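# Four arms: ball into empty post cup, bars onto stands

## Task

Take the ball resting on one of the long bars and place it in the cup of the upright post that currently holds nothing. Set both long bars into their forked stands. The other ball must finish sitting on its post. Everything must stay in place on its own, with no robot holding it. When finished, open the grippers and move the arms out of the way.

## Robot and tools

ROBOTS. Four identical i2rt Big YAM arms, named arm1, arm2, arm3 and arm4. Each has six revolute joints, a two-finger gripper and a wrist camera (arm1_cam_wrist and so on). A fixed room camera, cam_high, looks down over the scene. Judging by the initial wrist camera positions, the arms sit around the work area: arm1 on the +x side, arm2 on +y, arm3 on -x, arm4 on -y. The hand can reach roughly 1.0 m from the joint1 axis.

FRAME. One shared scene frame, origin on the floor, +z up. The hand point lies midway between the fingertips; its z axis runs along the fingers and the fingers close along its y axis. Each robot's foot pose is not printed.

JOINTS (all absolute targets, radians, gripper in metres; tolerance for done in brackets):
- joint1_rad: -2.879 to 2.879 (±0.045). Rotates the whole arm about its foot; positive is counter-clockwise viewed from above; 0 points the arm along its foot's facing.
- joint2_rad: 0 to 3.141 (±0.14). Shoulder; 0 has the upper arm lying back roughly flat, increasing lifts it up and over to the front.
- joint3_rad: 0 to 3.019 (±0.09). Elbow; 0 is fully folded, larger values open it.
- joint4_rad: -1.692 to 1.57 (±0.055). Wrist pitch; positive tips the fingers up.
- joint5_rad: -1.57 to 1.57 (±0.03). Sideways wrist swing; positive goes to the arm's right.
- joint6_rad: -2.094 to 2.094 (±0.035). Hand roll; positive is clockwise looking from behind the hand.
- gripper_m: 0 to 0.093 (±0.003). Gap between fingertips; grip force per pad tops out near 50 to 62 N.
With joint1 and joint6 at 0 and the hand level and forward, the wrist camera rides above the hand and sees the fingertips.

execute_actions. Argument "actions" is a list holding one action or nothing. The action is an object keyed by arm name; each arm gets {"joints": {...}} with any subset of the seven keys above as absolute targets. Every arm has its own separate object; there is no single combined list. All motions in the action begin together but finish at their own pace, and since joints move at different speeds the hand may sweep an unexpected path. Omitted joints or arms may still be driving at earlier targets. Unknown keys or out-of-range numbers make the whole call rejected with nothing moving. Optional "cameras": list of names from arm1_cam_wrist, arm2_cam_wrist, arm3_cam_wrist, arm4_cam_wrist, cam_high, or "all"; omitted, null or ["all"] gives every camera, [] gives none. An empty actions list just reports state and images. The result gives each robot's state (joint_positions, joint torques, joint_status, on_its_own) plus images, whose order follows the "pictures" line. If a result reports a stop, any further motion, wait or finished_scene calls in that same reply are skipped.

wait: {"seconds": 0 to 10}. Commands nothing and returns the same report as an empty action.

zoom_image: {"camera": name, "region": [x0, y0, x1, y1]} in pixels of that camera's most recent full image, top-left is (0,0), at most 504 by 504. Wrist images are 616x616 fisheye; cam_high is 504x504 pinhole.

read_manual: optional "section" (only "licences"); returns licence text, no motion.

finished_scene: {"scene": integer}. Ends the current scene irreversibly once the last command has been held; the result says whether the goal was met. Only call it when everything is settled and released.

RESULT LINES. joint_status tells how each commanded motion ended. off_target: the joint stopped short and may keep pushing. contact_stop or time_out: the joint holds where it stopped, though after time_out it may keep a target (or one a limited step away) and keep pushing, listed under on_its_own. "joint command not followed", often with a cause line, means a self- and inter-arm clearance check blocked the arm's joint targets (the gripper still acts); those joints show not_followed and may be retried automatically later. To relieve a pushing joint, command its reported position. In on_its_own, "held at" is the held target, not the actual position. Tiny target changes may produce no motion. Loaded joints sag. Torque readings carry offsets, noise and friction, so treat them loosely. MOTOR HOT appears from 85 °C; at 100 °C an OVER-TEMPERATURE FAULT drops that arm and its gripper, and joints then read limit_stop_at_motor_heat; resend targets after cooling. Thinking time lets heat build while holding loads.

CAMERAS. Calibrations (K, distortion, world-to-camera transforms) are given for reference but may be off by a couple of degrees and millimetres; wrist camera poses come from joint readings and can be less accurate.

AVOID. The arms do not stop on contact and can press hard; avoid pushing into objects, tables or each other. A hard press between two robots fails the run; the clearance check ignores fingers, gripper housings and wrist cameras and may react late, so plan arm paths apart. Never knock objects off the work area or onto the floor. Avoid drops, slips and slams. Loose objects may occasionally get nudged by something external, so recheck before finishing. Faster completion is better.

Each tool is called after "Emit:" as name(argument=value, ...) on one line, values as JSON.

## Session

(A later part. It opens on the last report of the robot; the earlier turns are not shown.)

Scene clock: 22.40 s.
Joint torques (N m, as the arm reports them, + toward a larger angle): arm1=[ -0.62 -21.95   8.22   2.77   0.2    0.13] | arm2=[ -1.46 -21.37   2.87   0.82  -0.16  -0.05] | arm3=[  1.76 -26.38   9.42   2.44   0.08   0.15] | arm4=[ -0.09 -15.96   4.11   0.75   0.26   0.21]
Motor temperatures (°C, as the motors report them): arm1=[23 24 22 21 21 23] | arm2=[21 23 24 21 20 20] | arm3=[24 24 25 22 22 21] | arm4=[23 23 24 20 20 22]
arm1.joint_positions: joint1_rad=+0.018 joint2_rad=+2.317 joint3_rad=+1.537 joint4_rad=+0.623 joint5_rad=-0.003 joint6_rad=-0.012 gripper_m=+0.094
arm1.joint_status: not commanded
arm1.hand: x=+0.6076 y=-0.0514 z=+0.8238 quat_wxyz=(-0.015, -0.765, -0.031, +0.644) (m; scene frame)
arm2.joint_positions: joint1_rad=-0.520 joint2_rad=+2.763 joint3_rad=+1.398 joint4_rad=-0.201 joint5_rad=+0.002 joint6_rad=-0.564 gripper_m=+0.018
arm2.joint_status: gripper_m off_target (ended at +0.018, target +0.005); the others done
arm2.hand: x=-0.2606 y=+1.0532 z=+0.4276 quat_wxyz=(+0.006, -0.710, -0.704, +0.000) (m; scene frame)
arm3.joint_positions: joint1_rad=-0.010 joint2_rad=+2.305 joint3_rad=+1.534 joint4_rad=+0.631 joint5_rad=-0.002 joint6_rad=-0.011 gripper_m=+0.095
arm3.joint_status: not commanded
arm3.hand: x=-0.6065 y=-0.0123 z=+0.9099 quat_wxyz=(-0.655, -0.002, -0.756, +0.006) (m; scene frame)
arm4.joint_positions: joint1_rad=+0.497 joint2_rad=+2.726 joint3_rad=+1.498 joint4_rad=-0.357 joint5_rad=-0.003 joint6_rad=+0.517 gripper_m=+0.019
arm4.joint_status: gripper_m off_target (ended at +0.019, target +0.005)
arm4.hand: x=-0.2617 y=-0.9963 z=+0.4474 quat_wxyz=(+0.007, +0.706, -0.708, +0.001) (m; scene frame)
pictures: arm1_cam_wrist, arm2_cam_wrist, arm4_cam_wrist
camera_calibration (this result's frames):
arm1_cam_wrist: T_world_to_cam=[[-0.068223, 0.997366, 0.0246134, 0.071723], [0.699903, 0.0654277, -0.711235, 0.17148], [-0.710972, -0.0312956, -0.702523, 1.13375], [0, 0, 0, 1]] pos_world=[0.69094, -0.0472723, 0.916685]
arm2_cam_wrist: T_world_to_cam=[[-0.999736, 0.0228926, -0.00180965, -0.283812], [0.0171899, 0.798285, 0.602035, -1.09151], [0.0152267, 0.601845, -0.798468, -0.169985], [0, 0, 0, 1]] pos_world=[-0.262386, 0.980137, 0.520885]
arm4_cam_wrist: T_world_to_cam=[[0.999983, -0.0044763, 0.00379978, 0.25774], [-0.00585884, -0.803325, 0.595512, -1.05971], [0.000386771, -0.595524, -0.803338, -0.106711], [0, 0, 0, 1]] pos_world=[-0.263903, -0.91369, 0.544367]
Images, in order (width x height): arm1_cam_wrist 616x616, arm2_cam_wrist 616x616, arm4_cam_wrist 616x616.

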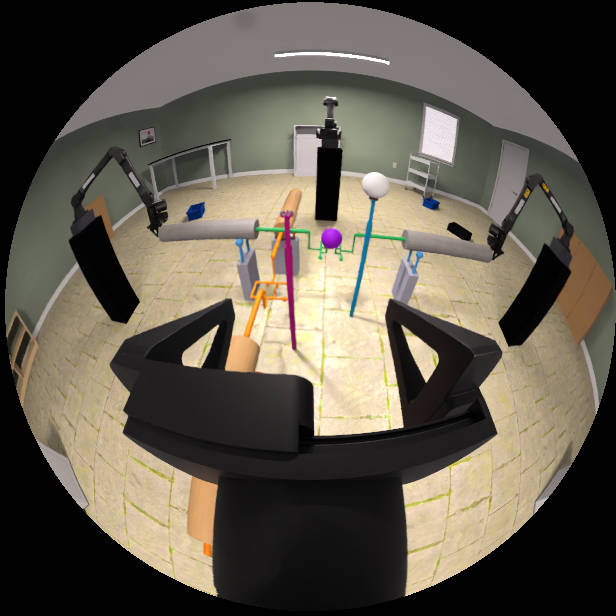

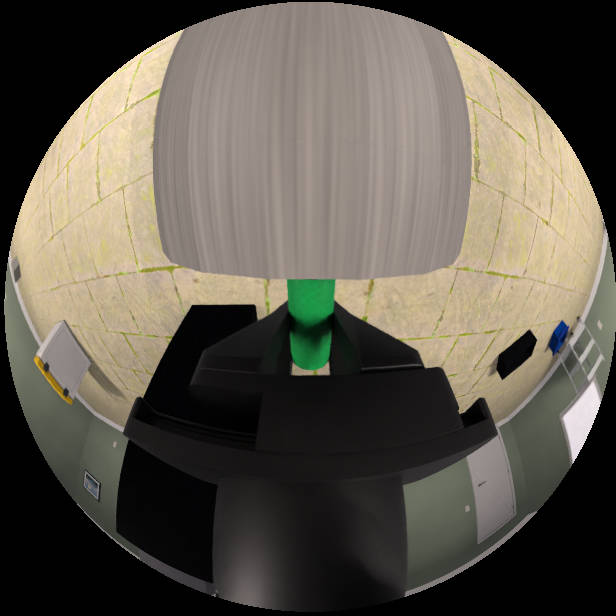

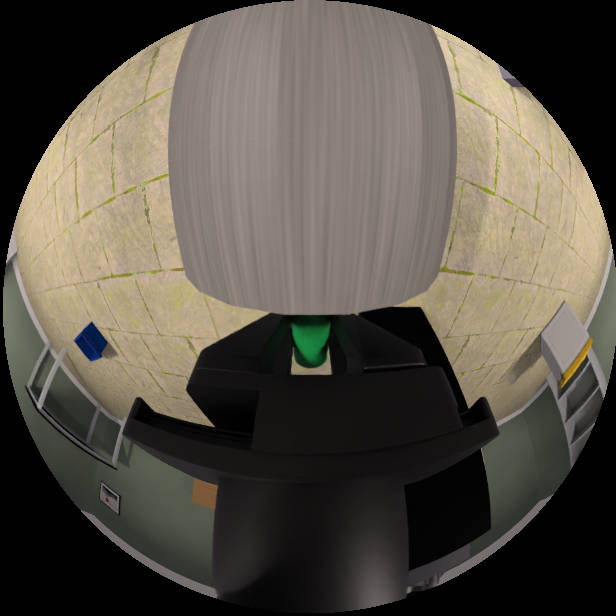

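Emit:
execute_actions(actions=[{"arm2":{"joints":{"joint2_rad":2.581,"joint3_rad":1.287,"joint4_rad":-0.244}},"arm4":{"joints":{"joint2_rad":2.565,"joint3_rad":1.402,"joint4_rad":-0.407}}}], cameras=["arm1_cam_wrist","arm2_cam_wrist","arm4_cam_wrist"])

Scene clock: 25.60 s.
Joint torques (N m, as the arm reports them, + toward a larger angle): arm1=[ -0.71 -21.89   8.29   2.78   0.2    0.13] | arm2=[ -1.46 -22.36   2.4    0.11  -0.16  -0.03] | arm3=[  1.81 -26.37   9.39   2.43   0.09   0.15] | arm4=[  0.34 -17.36   3.19   0.44   0.1    0.27]
Motor temperatures (°C, as the motors report them): arm1=[23 24 22 21 21 23] | arm2=[21 24 24 21 20 20] | arm3=[24 25 25 22 22 21] | arm4=[23 24 24 20 20 22]
arm1.joint_positions: joint1_rad=+0.018 joint2_rad=+2.317 joint3_rad=+1.537 joint4_rad=+0.623 joint5_rad=-0.003 joint6_rad=-0.012 gripper_m=+0.094
arm1.joint_status: not commanded
arm1.hand: x=+0.6076 y=-0.0514 z=+0.8238 quat_wxyz=(-0.015, -0.765, -0.031, +0.644) (m; scene frame)
arm2.joint_positions: joint1_rad=-0.520 joint2_rad=+2.617 joint3_rad=+1.282 joint4_rad=-0.235 joint5_rad=+0.001 joint6_rad=-0.566 gripper_m=+0.018
arm2.joint_status: all done
arm2.hand: x=-0.2578 y=+1.0568 z=+0.4842 quat_wxyz=(+0.006, -0.710, -0.705, -0.002) (m; scene frame)
arm3.joint_positions: joint1_rad=-0.010 joint2_rad=+2.305 joint3_rad=+1.534 joint4_rad=+0.631 joint5_rad=-0.002 joint6_rad=-0.011 gripper_m=+0.095
arm3.joint_status: not commanded
arm3.hand: x=-0.6065 y=-0.0123 z=+0.9099 quat_wxyz=(-0.655, -0.002, -0.756, +0.006) (m; scene frame)
arm4.joint_positions: joint1_rad=+0.488 joint2_rad=+2.586 joint3_rad=+1.405 joint4_rad=-0.402 joint5_rad=+0.001 joint6_rad=+0.509 gripper_m=+0.019
arm4.joint_status: all done
arm4.hand: x=-0.2569 y=-0.9929 z=+0.5049 quat_wxyz=(+0.005, +0.706, -0.708, +0.000) (m; scene frame)
pictures: arm1_cam_wrist, arm2_cam_wrist, arm4_cam_wrist
camera_calibration (this result's frames):
arm1_cam_wrist: T_world_to_cam=[[-0.068223, 0.997366, 0.0246134, 0.071723], [0.699903, 0.0654277, -0.711235, 0.17148], [-0.710972, -0.0312956, -0.702523, 1.13375], [0, 0, 0, 1]] pos_world=[0.69094, -0.0472723, 0.916685]
arm2_cam_wrist: T_world_to_cam=[[-0.999752, 0.0217978, -0.00466348, -0.278444], [0.0145444, 0.796419, 0.604571, -1.12844], [0.0168924, 0.604353, -0.796538, -0.130121], [0, 0, 0, 1]] pos_world=[-0.259764, 0.983422, 0.577279]
arm4_cam_wrist: T_world_to_cam=[[0.999967, -0.00526406, 0.00622008, 0.250706], [-0.00792551, -0.805692, 0.592282, -1.09244], [0.00189366, -0.592312, -0.805707, -0.0536481], [0, 0, 0, 1]] pos_world=[-0.259254, -0.91063, 0.602251]
Images, in order (width x height): arm1_cam_wrist 616x616, arm2_cam_wrist 616x616, arm4_cam_wrist 616x616.

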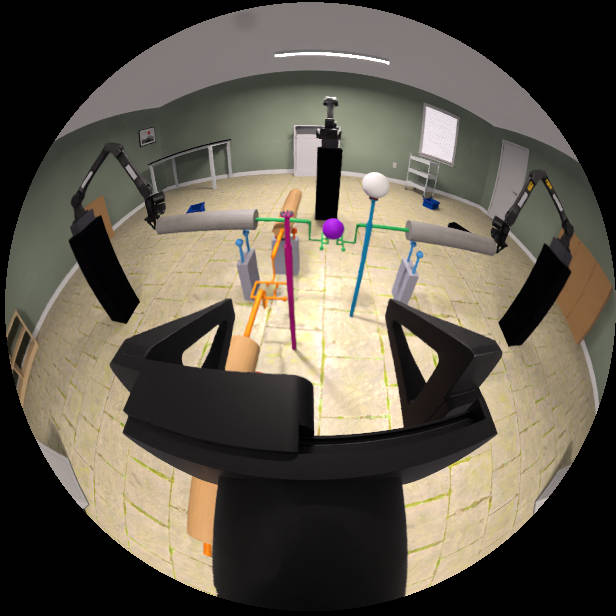

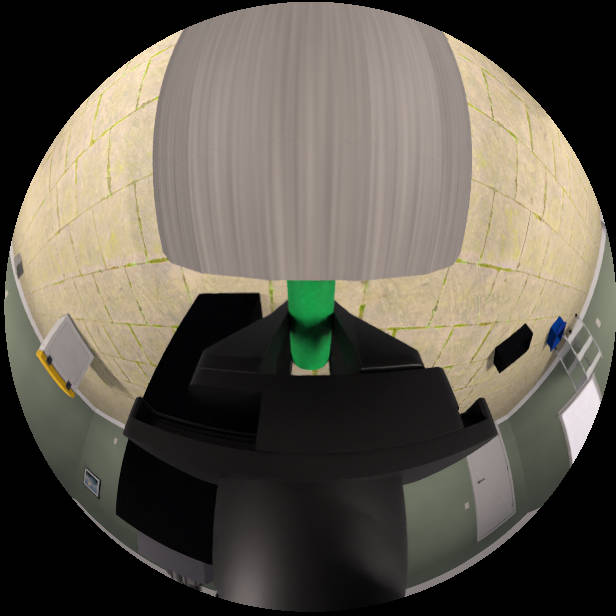

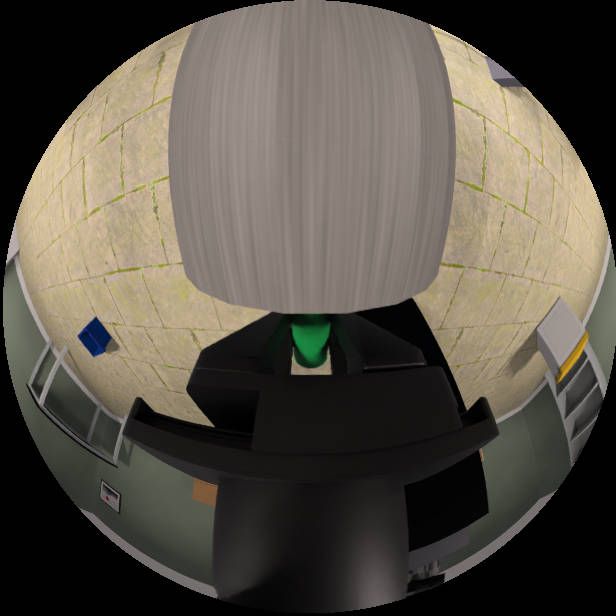

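Emit:
execute_actions(actions=[{"arm2":{"joints":{"joint1_rad":-0.480,"joint2_rad":2.378,"joint3_rad":1.228,"joint4_rad":-0.381,"joint6_rad":-0.533}},"arm4":{"joints":{"joint1_rad":0.512,"joint2_rad":2.336,"joint3_rad":1.225,"joint4_rad":-0.458,"joint6_rad":0.547}}}], cameras=["arm1_cam_wrist","arm2_cam_wrist","arm4_cam_wrist"])

Scene clock: 27.43 s.
Joint torques (N m, as the arm reports them, + toward a larger angle): arm1=[ -0.64 -21.86   8.24   2.79   0.2    0.14] | arm2=[ -1.37 -22.22   3.49   0.14  -0.23  -0.08] | arm3=[  1.79 -26.4    9.37   2.44   0.08   0.16] | arm4=[  0.47 -16.     4.02   0.41   0.1    0.21]
Motor temperatures (°C, as the motors report them): arm1=[23 24 22 21 21 23] | arm2=[21 24 24 21 20 20] | arm3=[24 25 25 22 22 21] | arm4=[23 24 24 20 20 22]
arm1.joint_positions: joint1_rad=+0.018 joint2_rad=+2.317 joint3_rad=+1.537 joint4_rad=+0.623 joint5_rad=-0.003 joint6_rad=-0.012 gripper_m=+0.094
arm1.joint_status: not commanded
arm1.hand: x=+0.6076 y=-0.0514 z=+0.8238 quat_wxyz=(-0.015, -0.765, -0.031, +0.644) (m; scene frame)
arm2.joint_positions: joint1_rad=-0.474 joint2_rad=+2.409 joint3_rad=+1.224 joint4_rad=-0.375 joint5_rad=+0.004 joint6_rad=-0.520 gripper_m=+0.018
arm2.joint_status: all done
arm2.hand: x=-0.2504 y=+1.0256 z=+0.5732 quat_wxyz=(+0.006, -0.709, -0.705, +0.003) (m; scene frame)
arm3.joint_positions: joint1_rad=-0.010 joint2_rad=+2.305 joint3_rad=+1.534 joint4_rad=+0.631 joint5_rad=-0.002 joint6_rad=-0.011 gripper_m=+0.095
arm3.joint_status: not commanded
arm3.hand: x=-0.6065 y=-0.0123 z=+0.9099 quat_wxyz=(-0.655, -0.002, -0.756, +0.006) (m; scene frame)
arm4.joint_positions: joint1_rad=+0.513 joint2_rad=+2.359 joint3_rad=+1.220 joint4_rad=-0.452 joint5_rad=+0.001 joint6_rad=+0.535 gripper_m=+0.019
arm4.joint_status: all done
arm4.hand: x=-0.2526 y=-1.0239 z=+0.5883 quat_wxyz=(+0.006, +0.706, -0.708, +0.004) (m; scene frame)
pictures: arm1_cam_wrist, arm2_cam_wrist, arm4_cam_wrist
camera_calibration (this result's frames):
arm1_cam_wrist: T_world_to_cam=[[-0.068223, 0.997366, 0.0246134, 0.071723], [0.699903, 0.0654277, -0.711235, 0.17148], [-0.710972, -0.0312956, -0.702523, 1.13375], [0, 0, 0, 1]] pos_world=[0.69094, -0.0472723, 0.916685]
arm2_cam_wrist: T_world_to_cam=[[-0.999778, 0.0209397, 0.00247355, -0.273165], [0.0182539, 0.800826, 0.598619, -1.15766], [0.010554, 0.598531, -0.80103, -0.0335582], [0, 0, 0, 1]] pos_world=[-0.251619, 0.952887, 0.666789]
arm4_cam_wrist: T_world_to_cam=[[0.999922, -0.00665093, 0.0105902, 0.241776], [-0.011662, -0.801667, 0.597657, -1.16676], [0.00451482, -0.597733, -0.801682, -0.0121713], [0, 0, 0, 1]] pos_world=[-0.255309, -0.941022, 0.685005]
Images, in order (width x height): arm1_cam_wrist 616x616, arm2_cam_wrist 616x616, arm4_cam_wrist 616x616.

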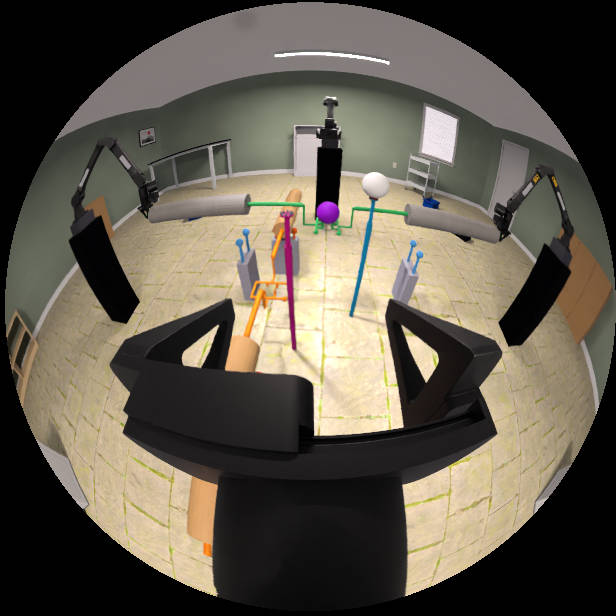

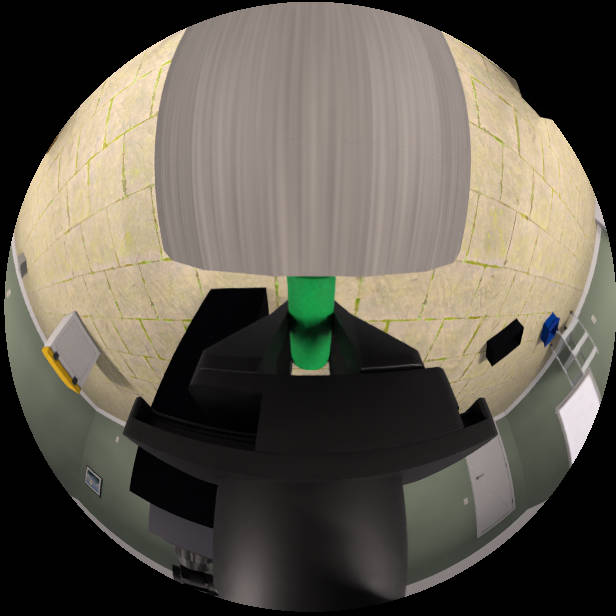

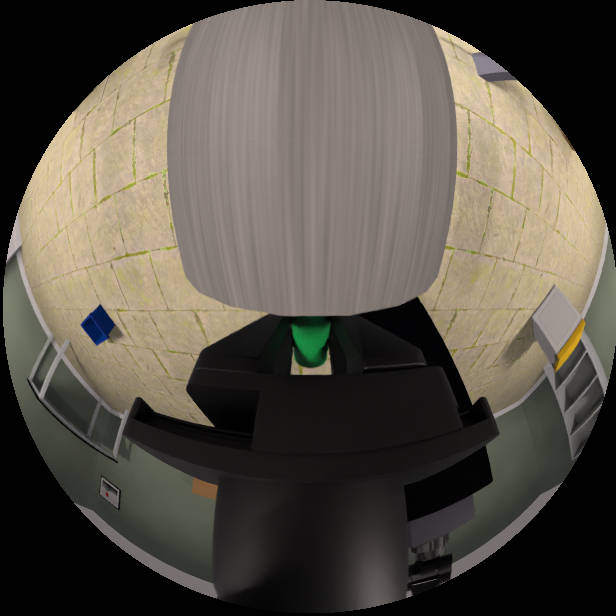

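Emit:
zoom_image(camera="arm1_cam_wrist", region=[270, 165, 400, 255])

Region (270, 165, 400, 255) of arm1_cam_wrist's 616x616 image, scaled by 3.877, with more detail than that image has; it fills the top 349 rows of this view, and the rest is white.

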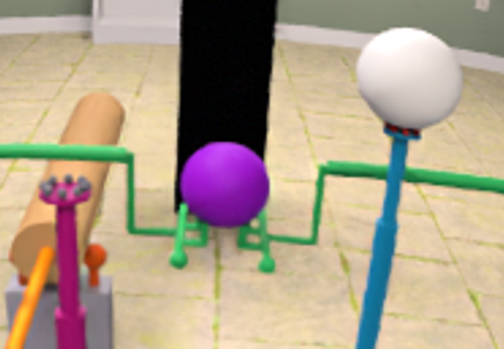

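Emit:
execute_actions(actions=[{"arm2":{"joints":{"joint1_rad":-0.450,"joint2_rad":2.195,"joint3_rad":1.228,"joint4_rad":-0.567,"joint6_rad":-0.504}},"arm4":{"joints":{"joint1_rad":0.527,"joint2_rad":2.083,"joint3_rad":1.081,"joint4_rad":-0.562,"joint6_rad":0.560}}}], cameras=[])

Emit:
execute_actions(actions=[{"arm2":{"joints":{"joint1_rad":-0.396,"joint2_rad":2.058,"joint3_rad":1.305,"joint4_rad":-0.773,"joint6_rad":-0.450}},"arm4":{"joints":{"joint1_rad":0.542,"joint2_rad":1.832,"joint3_rad":0.970,"joint4_rad":-0.705,"joint6_rad":0.574}}}], cameras=["arm1_cam_wrist","arm2_cam_wrist","arm4_cam_wrist","cam_high"])

Scene clock: 29.23 s.
Joint torques (N m, as the arm reports them, + toward a larger angle): arm1=[ -0.68 -22.03   8.27   2.82   0.21   0.12] | arm2=[ -1.09 -21.82   4.73   0.16  -0.17  -0.07] | arm3=[  1.65 -26.33   9.39   2.43   0.08   0.15] | arm4=[  0.72 -13.46   4.62   0.51   0.07   0.23]
Motor temperatures (°C, as the motors report them): arm1=[23 24 22 21 21 23] | arm2=[21 24 24 21 20 20] | arm3=[24 25 25 22 22 21] | arm4=[23 24 24 20 20 22]
arm1.joint_positions: joint1_rad=+0.018 joint2_rad=+2.317 joint3_rad=+1.537 joint4_rad=+0.623 joint5_rad=-0.003 joint6_rad=-0.012 gripper_m=+0.094
arm1.joint_status: not commanded
arm1.hand: x=+0.6076 y=-0.0514 z=+0.8238 quat_wxyz=(-0.015, -0.765, -0.031, +0.644) (m; scene frame)
arm2.joint_positions: joint1_rad=-0.444 joint2_rad=+2.224 joint3_rad=+1.221 joint4_rad=-0.560 joint5_rad=+0.003 joint6_rad=-0.492 gripper_m=+0.018
arm2.joint_status: all done
arm2.hand: x=-0.2460 y=+1.0009 z=+0.6619 quat_wxyz=(+0.005, -0.709, -0.705, +0.002) (m; scene frame)
arm3.joint_positions: joint1_rad=-0.010 joint2_rad=+2.305 joint3_rad=+1.534 joint4_rad=+0.631 joint5_rad=-0.002 joint6_rad=-0.011 gripper_m=+0.095
arm3.joint_status: not commanded
arm3.hand: x=-0.6065 y=-0.0123 z=+0.9099 quat_wxyz=(-0.655, -0.002, -0.756, +0.006) (m; scene frame)
arm4.joint_positions: joint1_rad=+0.525 joint2_rad=+2.098 joint3_rad=+1.078 joint4_rad=-0.558 joint5_rad=+0.001 joint6_rad=+0.547 gripper_m=+0.019
arm4.joint_status: all done
arm4.hand: x=-0.2440 y=-1.0478 z=+0.6836 quat_wxyz=(+0.004, +0.706, -0.708, -0.002) (m; scene frame)
pictures: none
No camera images: the call's "cameras" was empty. Leave "cameras" out to get every camera's image.

Scene clock: 30.30 s.
Joint torques (N m, as the arm reports them, + toward a larger angle): arm1=[ -0.81 -21.89   8.26   2.79   0.2    0.12] | arm2=[ -1.18 -21.49   7.67  -0.23  -0.08  -0.11] | arm3=[  1.75 -26.39   9.41   2.44   0.08   0.15] | arm4=[  0.92 -11.63   4.97   0.28   0.01   0.25]
Motor temperatures (°C, as the motors report them): arm1=[23 25 22 21 21 23] | arm2=[21 24 24 21 20 20] | arm3=[24 25 25 22 22 21] | arm4=[23 24 24 20 20 22]
arm1.joint_positions: joint1_rad=+0.018 joint2_rad=+2.317 joint3_rad=+1.537 joint4_rad=+0.623 joint5_rad=-0.003 joint6_rad=-0.012 gripper_m=+0.094
arm1.joint_status: not commanded
arm1.hand: x=+0.6076 y=-0.0514 z=+0.8238 quat_wxyz=(-0.015, -0.765, -0.031, +0.644) (m; scene frame)
arm2.joint_positions: joint1_rad=-0.388 joint2_rad=+2.084 joint3_rad=+1.272 joint4_rad=-0.757 joint5_rad=+0.000 joint6_rad=-0.433 gripper_m=+0.018
arm2.joint_status: all done
arm2.hand: x=-0.2264 y=+0.9719 z=+0.7430 quat_wxyz=(+0.005, -0.710, -0.705, -0.002) (m; scene frame)
arm3.joint_positions: joint1_rad=-0.010 joint2_rad=+2.305 joint3_rad=+1.534 joint4_rad=+0.631 joint5_rad=-0.002 joint6_rad=-0.011 gripper_m=+0.095
arm3.joint_status: not commanded
arm3.hand: x=-0.6065 y=-0.0123 z=+0.9099 quat_wxyz=(-0.655, -0.002, -0.756, +0.006) (m; scene frame)
arm4.joint_positions: joint1_rad=+0.533 joint2_rad=+1.842 joint3_rad=+0.973 joint4_rad=-0.697 joint5_rad=+0.003 joint6_rad=+0.558 gripper_m=+0.019
arm4.joint_status: all done
arm4.hand: x=-0.2288 y=-1.0774 z=+0.7710 quat_wxyz=(+0.002, +0.705, -0.709, -0.008) (m; scene frame)
pictures: arm1_cam_wrist, arm2_cam_wrist, arm4_cam_wrist, cam_high
camera_calibration (this result's frames):
arm1_cam_wrist: T_world_to_cam=[[-0.068223, 0.997366, 0.0246134, 0.071723], [0.699903, 0.0654277, -0.711235, 0.17148], [-0.710972, -0.0312956, -0.702523, 1.13375], [0, 0, 0, 1]] pos_world=[0.69094, -0.0472723, 0.916685]
arm2_cam_wrist: T_world_to_cam=[[-0.999743, 0.0218018, -0.00623787, -0.242757], [0.0136204, 0.797248, 0.603498, -1.2179], [0.0181305, 0.603258, -0.79734, 0.128678], [0, 0, 0, 1]] pos_world=[-0.228439, 0.898638, 0.836089]
arm4_cam_wrist: T_world_to_cam=[[0.99996, -0.00894304, -0.000891325, 0.222074], [-0.00677722, -0.815473, 0.578755, -1.31771], [-0.00590268, -0.578726, -0.815501, 0.130995], [0, 0, 0, 1]] pos_world=[-0.230222, -0.996759, 0.869655]
Images, in order (width x height): arm1_cam_wrist 616x616, arm2_cam_wrist 616x616, arm4_cam_wrist 616x616, cam_high 504x504.

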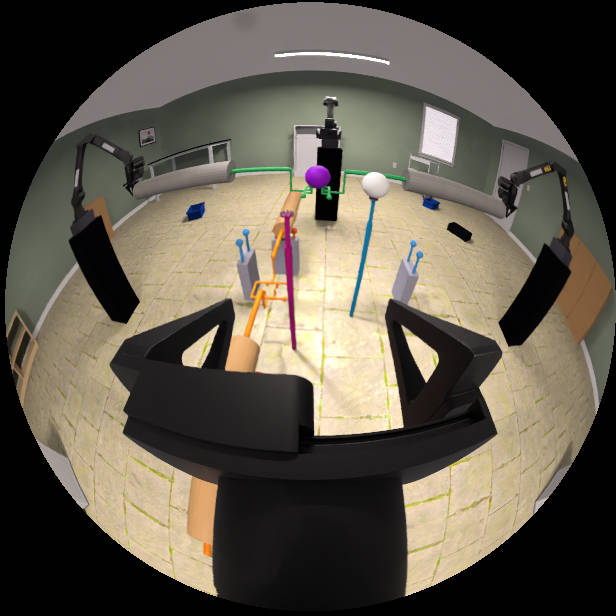

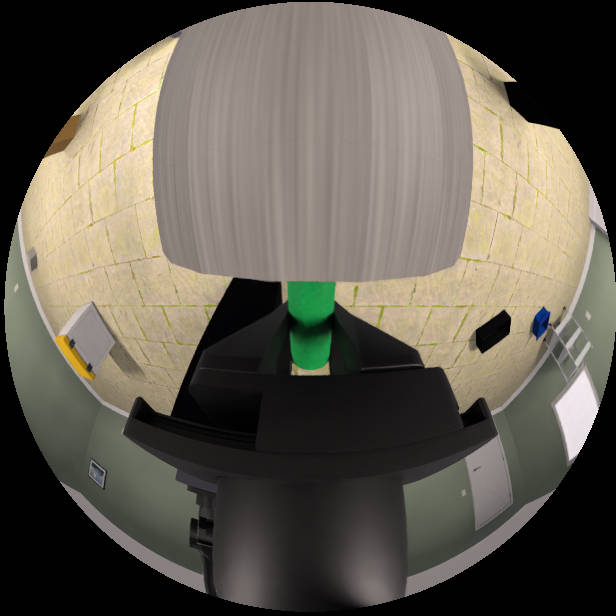

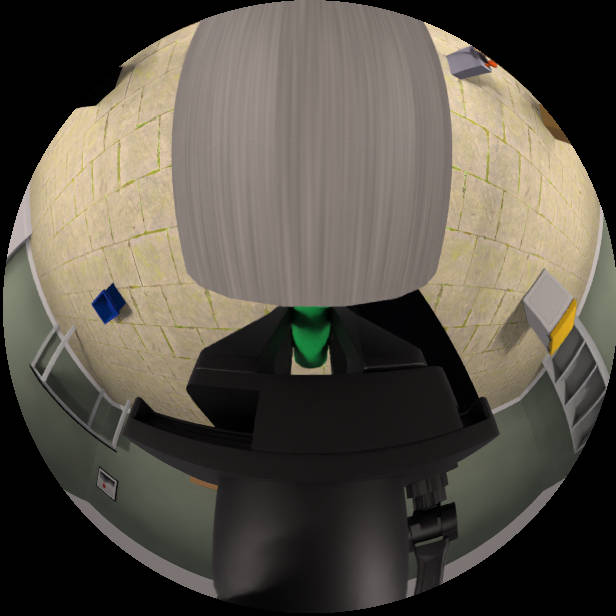

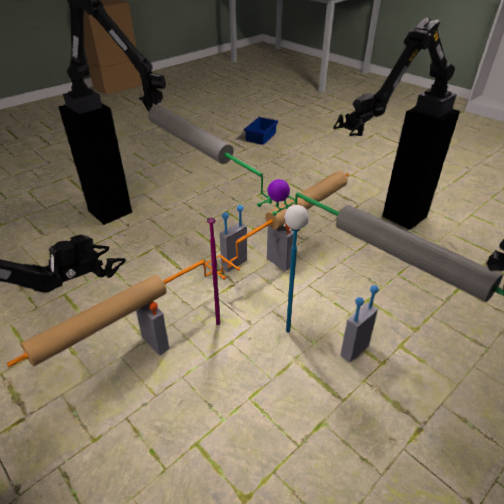

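Emit:
execute_actions(actions=[{"arm2":{"joints":{"joint1_rad":-0.338,"joint2_rad":1.962,"joint3_rad":1.441,"joint4_rad":-1.003,"joint6_rad":-0.392}},"arm4":{"joints":{"joint1_rad":0.550,"joint2_rad":1.578,"joint3_rad":0.918,"joint4_rad":-0.918,"joint6_rad":0.580}}}], cameras=["arm1_cam_wrist","arm3_cam_wrist","cam_high"])

Scene clock: 32.03 s.
Joint torques (N m, as the arm reports them, + toward a larger angle): arm1=[ -0.75 -21.93   8.21   2.82   0.2    0.12] | arm2=[ -1.16 -21.96   9.65  -0.82   0.06  -0.08] | arm3=[  2.03 -26.36   9.37   2.47   0.08   0.16] | arm4=[ 1.26 -9.17  6.3   0.06 -0.13  0.27]
Motor temperatures (°C, as the motors report them): arm1=[23 25 22 21 21 23] | arm2=[21 24 24 21 20 20] | arm3=[24 25 25 22 22 21] | arm4=[23 24 24 20 20 22]
arm1.joint_positions: joint1_rad=+0.018 joint2_rad=+2.317 joint3_rad=+1.537 joint4_rad=+0.623 joint5_rad=-0.003 joint6_rad=-0.012 gripper_m=+0.094
arm1.joint_status: not commanded
arm1.hand: x=+0.6076 y=-0.0514 z=+0.8238 quat_wxyz=(-0.015, -0.765, -0.031, +0.644) (m; scene frame)
arm2.joint_positions: joint1_rad=-0.333 joint2_rad=+1.993 joint3_rad=+1.394 joint4_rad=-0.971 joint5_rad=-0.003 joint6_rad=-0.378 gripper_m=+0.018
arm2.joint_status: all done
arm2.hand: x=-0.2080 y=+0.9362 z=+0.8257 quat_wxyz=(+0.003, -0.709, -0.705, -0.003) (m; scene frame)
arm3.joint_positions: joint1_rad=-0.010 joint2_rad=+2.305 joint3_rad=+1.534 joint4_rad=+0.631 joint5_rad=-0.002 joint6_rad=-0.011 gripper_m=+0.095
arm3.joint_status: not commanded
arm3.hand: x=-0.6065 y=-0.0123 z=+0.9099 quat_wxyz=(-0.655, -0.002, -0.756, +0.006) (m; scene frame)
arm4.joint_positions: joint1_rad=+0.536 joint2_rad=+1.587 joint3_rad=+0.919 joint4_rad=-0.904 joint5_rad=+0.006 joint6_rad=+0.561 gripper_m=+0.019
arm4.joint_status: all done
arm4.hand: x=-0.2064 y=-1.1131 z=+0.8564 quat_wxyz=(+0.001, +0.705, -0.709, -0.005) (m; scene frame)
pictures: arm1_cam_wrist, arm3_cam_wrist, cam_high
camera_calibration (this result's frames):
arm1_cam_wrist: T_world_to_cam=[[-0.068223, 0.997366, 0.0246134, 0.071723], [0.699903, 0.0654277, -0.711235, 0.17148], [-0.710972, -0.0312956, -0.702523, 1.13375], [0, 0, 0, 1]] pos_world=[0.69094, -0.0472723, 0.916685]
arm3_cam_wrist: T_world_to_cam=[[-0.0127065, -0.999895, 0.00698913, -0.0268152], [-0.687339, 0.00365765, -0.726328, 0.250592], [0.726226, -0.014033, -0.687313, 1.1908], [0, 0, 0, 1]] pos_world=[-0.692887, -0.0110186, 1.00065]
Images, in order (width x height): arm1_cam_wrist 616x616, arm3_cam_wrist 616x616, cam_high 504x504.

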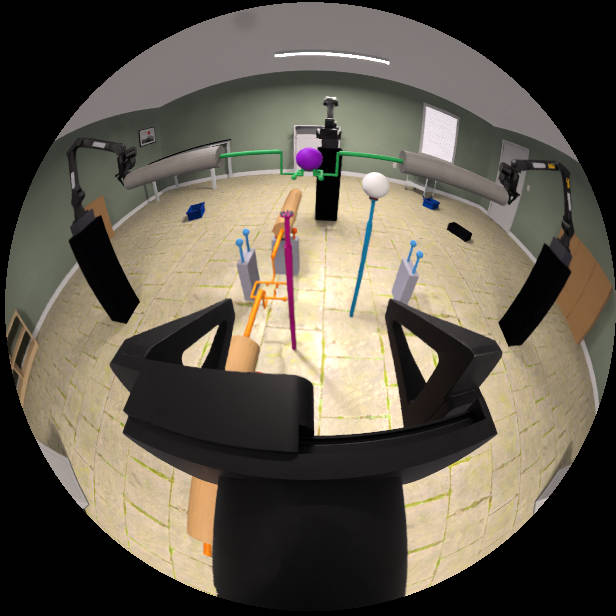

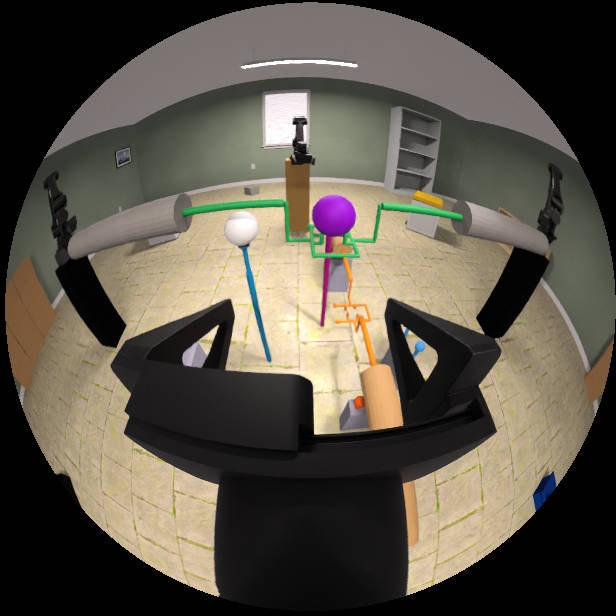

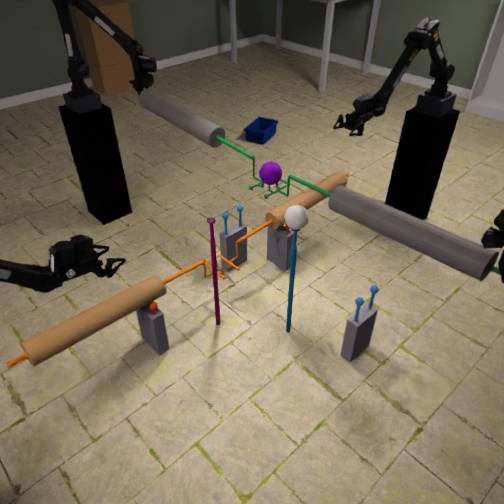

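Emit:
execute_actions(actions=[{"arm2":{"joints":{"joint1_rad":-0.187,"joint2_rad":1.914,"joint3_rad":1.354,"joint4_rad":-0.960,"joint6_rad":-0.242}},"arm4":{"joints":{"joint1_rad":0.345,"joint2_rad":1.474,"joint3_rad":0.797,"joint4_rad":-0.890,"joint6_rad":0.367}}}], cameras=["arm1_cam_wrist","arm3_cam_wrist","cam_high"])

Scene clock: 33.80 s.
Joint torques (N m, as the arm reports them, + toward a larger angle): arm1=[ -0.65 -21.89   8.24   2.78   0.2    0.13] | arm2=[ -1.68 -23.13   7.24   0.13   0.12  -0.17] | arm3=[  1.74 -26.37   9.34   2.47   0.07   0.15] | arm4=[ 0.97 -8.97  6.45  0.22 -0.26  0.11]
Motor temperatures (°C, as the motors report them): arm1=[23 25 22 21 21 23] | arm2=[21 24 24 21 20 20] | arm3=[24 25 25 22 22 21] | arm4=[23 24 24 20 20 22]
arm1.joint_positions: joint1_rad=+0.018 joint2_rad=+2.317 joint3_rad=+1.537 joint4_rad=+0.623 joint5_rad=-0.003 joint6_rad=-0.012 gripper_m=+0.094
arm1.joint_status: not commanded
arm1.hand: x=+0.6076 y=-0.0514 z=+0.8238 quat_wxyz=(-0.015, -0.765, -0.031, +0.644) (m; scene frame)
arm2.joint_positions: joint1_rad=-0.174 joint2_rad=+1.968 joint3_rad=+1.338 joint4_rad=-0.955 joint5_rad=-0.004 joint6_rad=-0.218 gripper_m=+0.018
arm2.joint_status: all done
arm2.hand: x=-0.1198 y=+0.9275 z=+0.8211 quat_wxyz=(+0.007, -0.710, -0.704, -0.010) (m; scene frame)
arm3.joint_positions: joint1_rad=-0.010 joint2_rad=+2.305 joint3_rad=+1.534 joint4_rad=+0.631 joint5_rad=-0.002 joint6_rad=-0.011 gripper_m=+0.095
arm3.joint_status: not commanded
arm3.hand: x=-0.6065 y=-0.0123 z=+0.9099 quat_wxyz=(-0.655, -0.002, -0.756, +0.006) (m; scene frame)
arm4.joint_positions: joint1_rad=+0.336 joint2_rad=+1.498 joint3_rad=+0.791 joint4_rad=-0.880 joint5_rad=+0.009 joint6_rad=+0.366 gripper_m=+0.019
arm4.joint_status: all done
arm4.hand: x=-0.1189 y=-1.1225 z=+0.8489 quat_wxyz=(+0.003, +0.703, -0.711, +0.003) (m; scene frame)
pictures: arm1_cam_wrist, arm3_cam_wrist, cam_high
camera_calibration (this result's frames):
arm1_cam_wrist: T_world_to_cam=[[-0.068223, 0.997366, 0.0246134, 0.071723], [0.699903, 0.0654277, -0.711235, 0.17148], [-0.710972, -0.0312956, -0.702523, 1.13375], [0, 0, 0, 1]] pos_world=[0.69094, -0.0472723, 0.916685]
arm3_cam_wrist: T_world_to_cam=[[-0.0127065, -0.999895, 0.00698913, -0.0268152], [-0.687339, 0.00365765, -0.726328, 0.250592], [0.726226, -0.014033, -0.687313, 1.1908], [0, 0, 0, 1]] pos_world=[-0.692887, -0.0110186, 1.00065]
Images, in order (width x height): arm1_cam_wrist 616x616, arm3_cam_wrist 616x616, cam_high 504x504.

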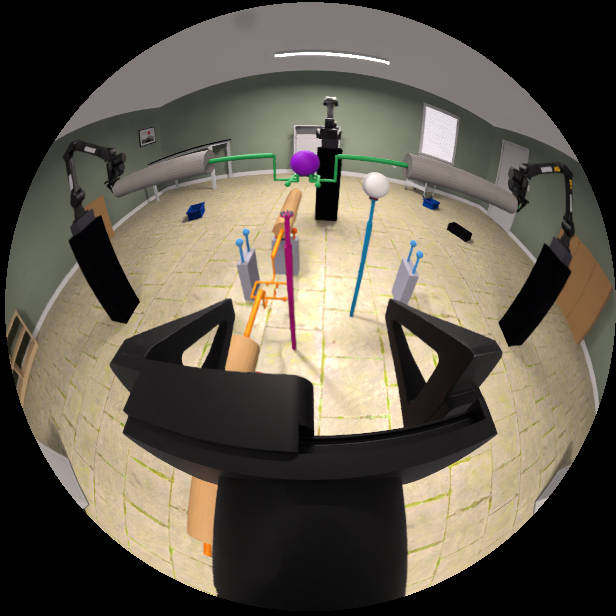

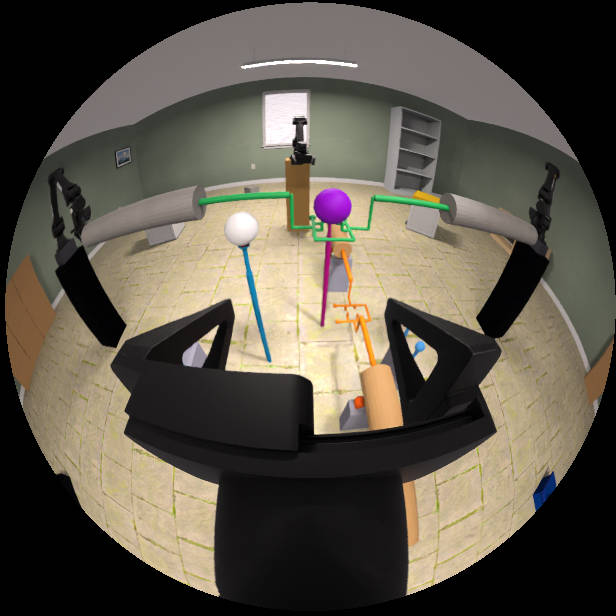

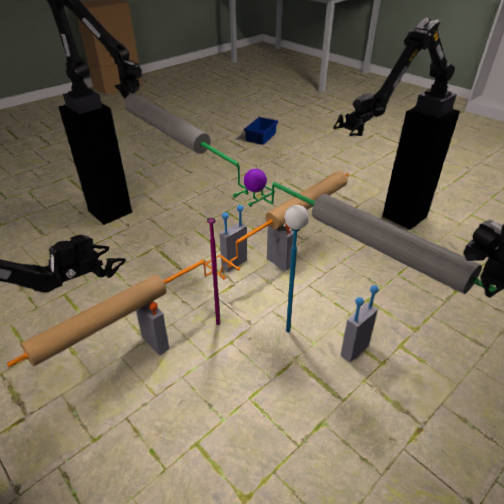

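Emit:
execute_actions(actions=[{"arm2":{"joints":{"joint1_rad":-0.033,"joint2_rad":1.890,"joint3_rad":1.345,"joint4_rad":-0.962,"joint6_rad":-0.087}},"arm4":{"joints":{"joint1_rad":0.117,"joint2_rad":1.380,"joint3_rad":0.719,"joint4_rad":-0.897,"joint6_rad":0.127}}}], cameras=["arm1_cam_wrist","arm3_cam_wrist","cam_high"])

Scene clock: 35.23 s.
Joint torques (N m, as the arm reports them, + toward a larger angle): arm1=[ -0.75 -21.9    8.24   2.78   0.2    0.12] | arm2=[ -1.46 -23.32   7.51   0.07  -0.03  -0.15] | arm3=[  1.78 -26.35   9.37   2.43   0.08   0.15] | arm4=[ 0.87 -7.42  6.49  0.4  -0.2   0.  ]
Motor temperatures (°C, as the motors report them): arm1=[23 25 22 21 21 23] | arm2=[21 24 24 21 20 20] | arm3=[24 25 25 22 22 21] | arm4=[23 24 24 20 20 22]
arm1.joint_positions: joint1_rad=+0.018 joint2_rad=+2.317 joint3_rad=+1.537 joint4_rad=+0.623 joint5_rad=-0.003 joint6_rad=-0.012 gripper_m=+0.094
arm1.joint_status: not commanded
arm1.hand: x=+0.6076 y=-0.0514 z=+0.8238 quat_wxyz=(-0.015, -0.765, -0.031, +0.644) (m; scene frame)
arm2.joint_positions: joint1_rad=-0.023 joint2_rad=+1.944 joint3_rad=+1.328 joint4_rad=-0.953 joint5_rad=+0.000 joint6_rad=-0.066 gripper_m=+0.018
arm2.joint_status: all done
arm2.hand: x=-0.0404 y=+0.9163 z=+0.8298 quat_wxyz=(+0.004, -0.710, -0.704, -0.002) (m; scene frame)
arm3.joint_positions: joint1_rad=-0.010 joint2_rad=+2.305 joint3_rad=+1.534 joint4_rad=+0.631 joint5_rad=-0.002 joint6_rad=-0.011 gripper_m=+0.095
arm3.joint_status: not commanded
arm3.hand: x=-0.6065 y=-0.0123 z=+0.9099 quat_wxyz=(-0.655, -0.002, -0.756, +0.006) (m; scene frame)
arm4.joint_positions: joint1_rad=+0.110 joint2_rad=+1.400 joint3_rad=+0.715 joint4_rad=-0.891 joint5_rad=+0.007 joint6_rad=+0.138 gripper_m=+0.019
arm4.joint_status: all done
arm4.hand: x=-0.0387 y=-1.1333 z=+0.8563 quat_wxyz=(+0.002, +0.704, -0.710, -0.002) (m; scene frame)
pictures: arm1_cam_wrist, arm3_cam_wrist, cam_high
camera_calibration (this result's frames):
arm1_cam_wrist: T_world_to_cam=[[-0.068223, 0.997366, 0.0246134, 0.071723], [0.699903, 0.0654277, -0.711235, 0.17148], [-0.710972, -0.0312956, -0.702523, 1.13375], [0, 0, 0, 1]] pos_world=[0.69094, -0.0472723, 0.916685]
arm3_cam_wrist: T_world_to_cam=[[-0.0127065, -0.999895, 0.00698913, -0.0268152], [-0.687339, 0.00365765, -0.726328, 0.250592], [0.726226, -0.014033, -0.687313, 1.1908], [0, 0, 0, 1]] pos_world=[-0.692887, -0.0110186, 1.00065]
Images, in order (width x height): arm1_cam_wrist 616x616, arm3_cam_wrist 616x616, cam_high 504x504.

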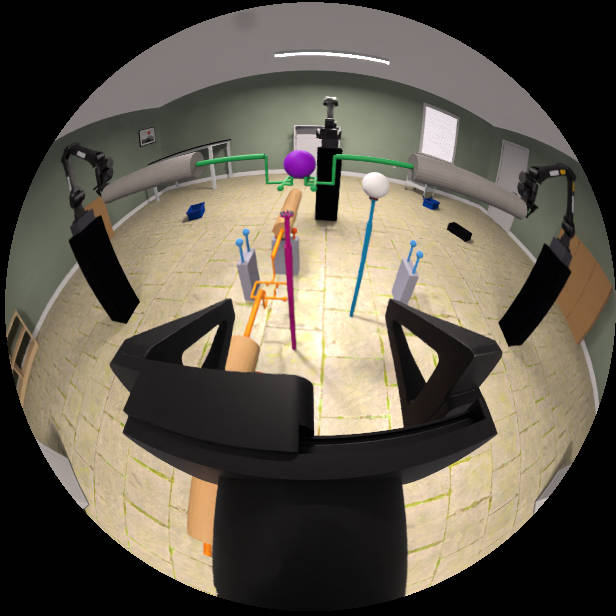

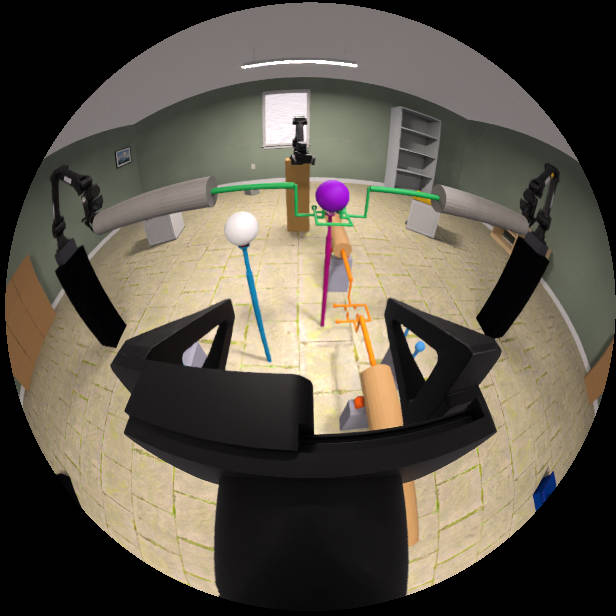

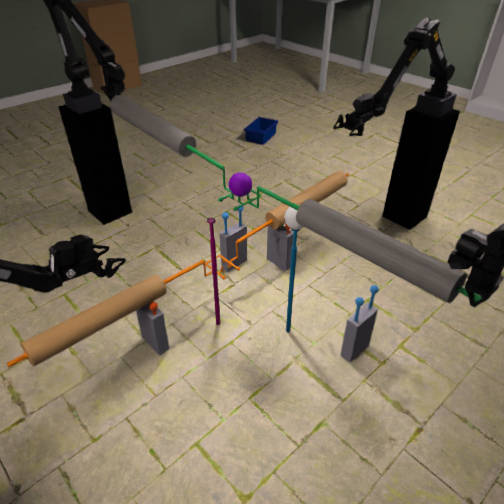

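Emit:
execute_actions(actions=[{"arm2":{"joints":{"joint1_rad":0.126,"joint2_rad":1.915,"joint3_rad":1.383,"joint4_rad":-0.966,"joint6_rad":0.068}},"arm4":{"joints":{"joint1_rad":-0.154,"joint2_rad":1.370,"joint3_rad":0.702,"joint4_rad":-0.880,"joint6_rad":-0.150}}}], cameras=["arm1_cam_wrist","arm3_cam_wrist","cam_high"])

Scene clock: 36.83 s.
Joint torques (N m, as the arm reports them, + toward a larger angle): arm1=[ -0.66 -21.87   8.25   2.79   0.2    0.13] | arm2=[ -1.2  -21.07  10.08  -0.11  -0.09  -0.17] | arm3=[  1.78 -26.25   9.36   2.49   0.09   0.15] | arm4=[ 0.81 -7.95  6.15  0.17 -0.21 -0.06]
Motor temperatures (°C, as the motors report them): arm1=[23 25 22 21 21 23] | arm2=[21 24 25 21 20 20] | arm3=[24 25 25 22 22 21] | arm4=[23 24 24 20 21 22]
arm1.joint_positions: joint1_rad=+0.018 joint2_rad=+2.317 joint3_rad=+1.537 joint4_rad=+0.623 joint5_rad=-0.003 joint6_rad=-0.012 gripper_m=+0.094
arm1.joint_status: not commanded
arm1.hand: x=+0.6076 y=-0.0514 z=+0.8238 quat_wxyz=(-0.015, -0.765, -0.031, +0.644) (m; scene frame)
arm2.joint_positions: joint1_rad=+0.133 joint2_rad=+1.944 joint3_rad=+1.329 joint4_rad=-0.953 joint5_rad=+0.001 joint6_rad=+0.089 gripper_m=+0.018
arm2.joint_status: all done
arm2.hand: x=+0.0426 y=+0.9161 z=+0.8298 quat_wxyz=(+0.005, -0.710, -0.704, -0.002) (m; scene frame)
arm3.joint_positions: joint1_rad=-0.010 joint2_rad=+2.305 joint3_rad=+1.534 joint4_rad=+0.631 joint5_rad=-0.002 joint6_rad=-0.011 gripper_m=+0.095
arm3.joint_status: not commanded
arm3.hand: x=-0.6065 y=-0.0123 z=+0.9099 quat_wxyz=(-0.655, -0.002, -0.756, +0.006) (m; scene frame)
arm4.joint_positions: joint1_rad=-0.159 joint2_rad=+1.399 joint3_rad=+0.703 joint4_rad=-0.867 joint5_rad=+0.007 joint6_rad=-0.133 gripper_m=+0.019
arm4.joint_status: all done
arm4.hand: x=+0.0465 y=-1.1347 z=+0.8516 quat_wxyz=(-0.001, +0.704, -0.710, -0.005) (m; scene frame)
pictures: arm1_cam_wrist, arm3_cam_wrist, cam_high
camera_calibration (this result's frames):
arm1_cam_wrist: T_world_to_cam=[[-0.068223, 0.997366, 0.0246134, 0.071723], [0.699903, 0.0654277, -0.711235, 0.17148], [-0.710972, -0.0312956, -0.702523, 1.13375], [0, 0, 0, 1]] pos_world=[0.69094, -0.0472723, 0.916685]
arm3_cam_wrist: T_world_to_cam=[[-0.0127065, -0.999895, 0.00698913, -0.0268152], [-0.687339, 0.00365765, -0.726328, 0.250592], [0.726226, -0.014033, -0.687313, 1.1908], [0, 0, 0, 1]] pos_world=[-0.692887, -0.0110186, 1.00065]
Images, in order (width x height): arm1_cam_wrist 616x616, arm3_cam_wrist 616x616, cam_high 504x504.

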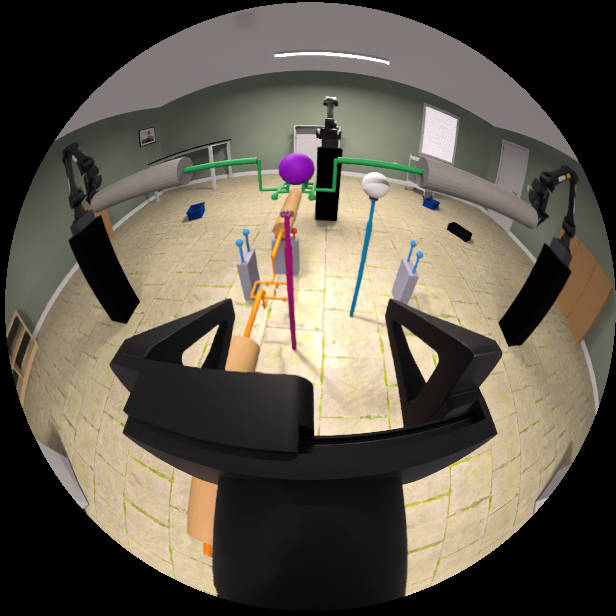

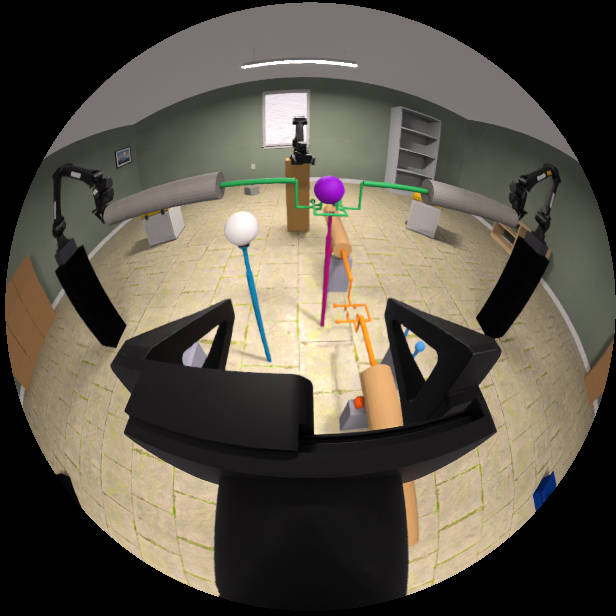

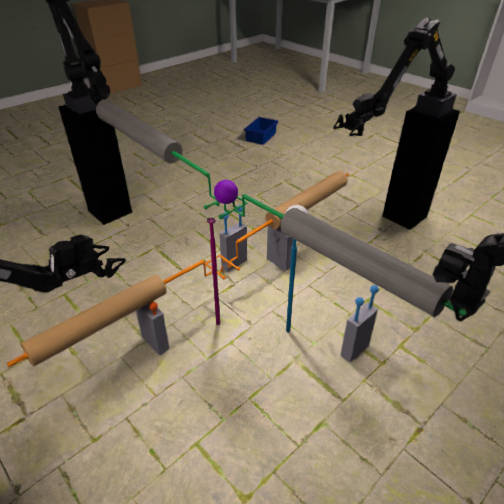

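Emit:
zoom_image(camera="arm1_cam_wrist", region=[250, 145, 350, 245])

Emit:
zoom_image(camera="arm3_cam_wrist", region=[285, 165, 375, 255])

Emit:
zoom_image(camera="cam_high", region=[180, 160, 270, 250])

Region (250, 145, 350, 245) of arm1_cam_wrist's 616x616 image, scaled by 5.040, with more detail than that image has.

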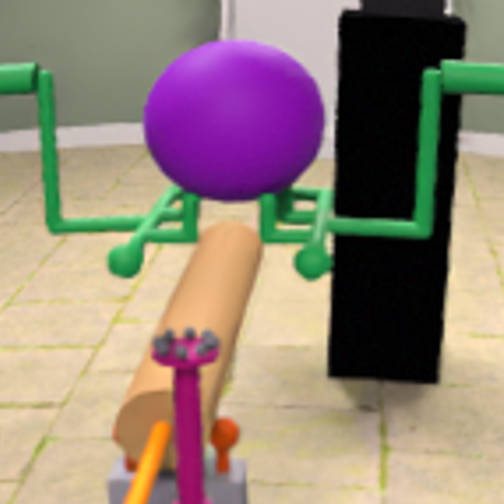

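Region (285, 165, 375, 255) of arm3_cam_wrist's 616x616 image, scaled by 5.600, with more detail than that image has.

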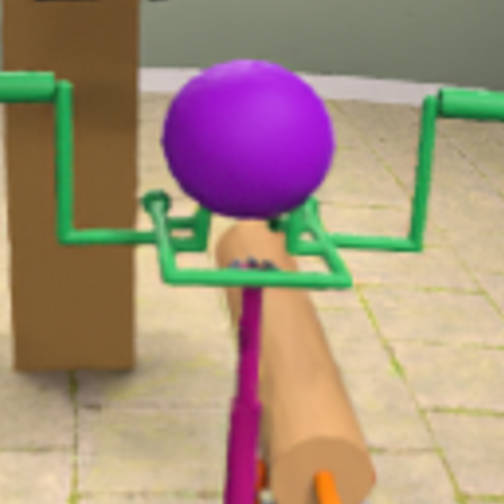

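Region (180, 160, 270, 250) of cam_high's 504x504 image, scaled by 5.600, with more detail than that image has.

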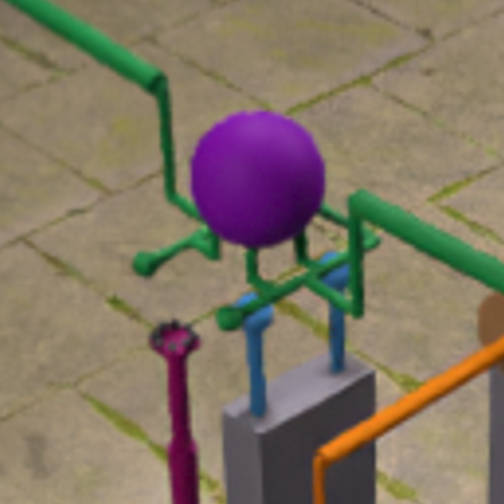

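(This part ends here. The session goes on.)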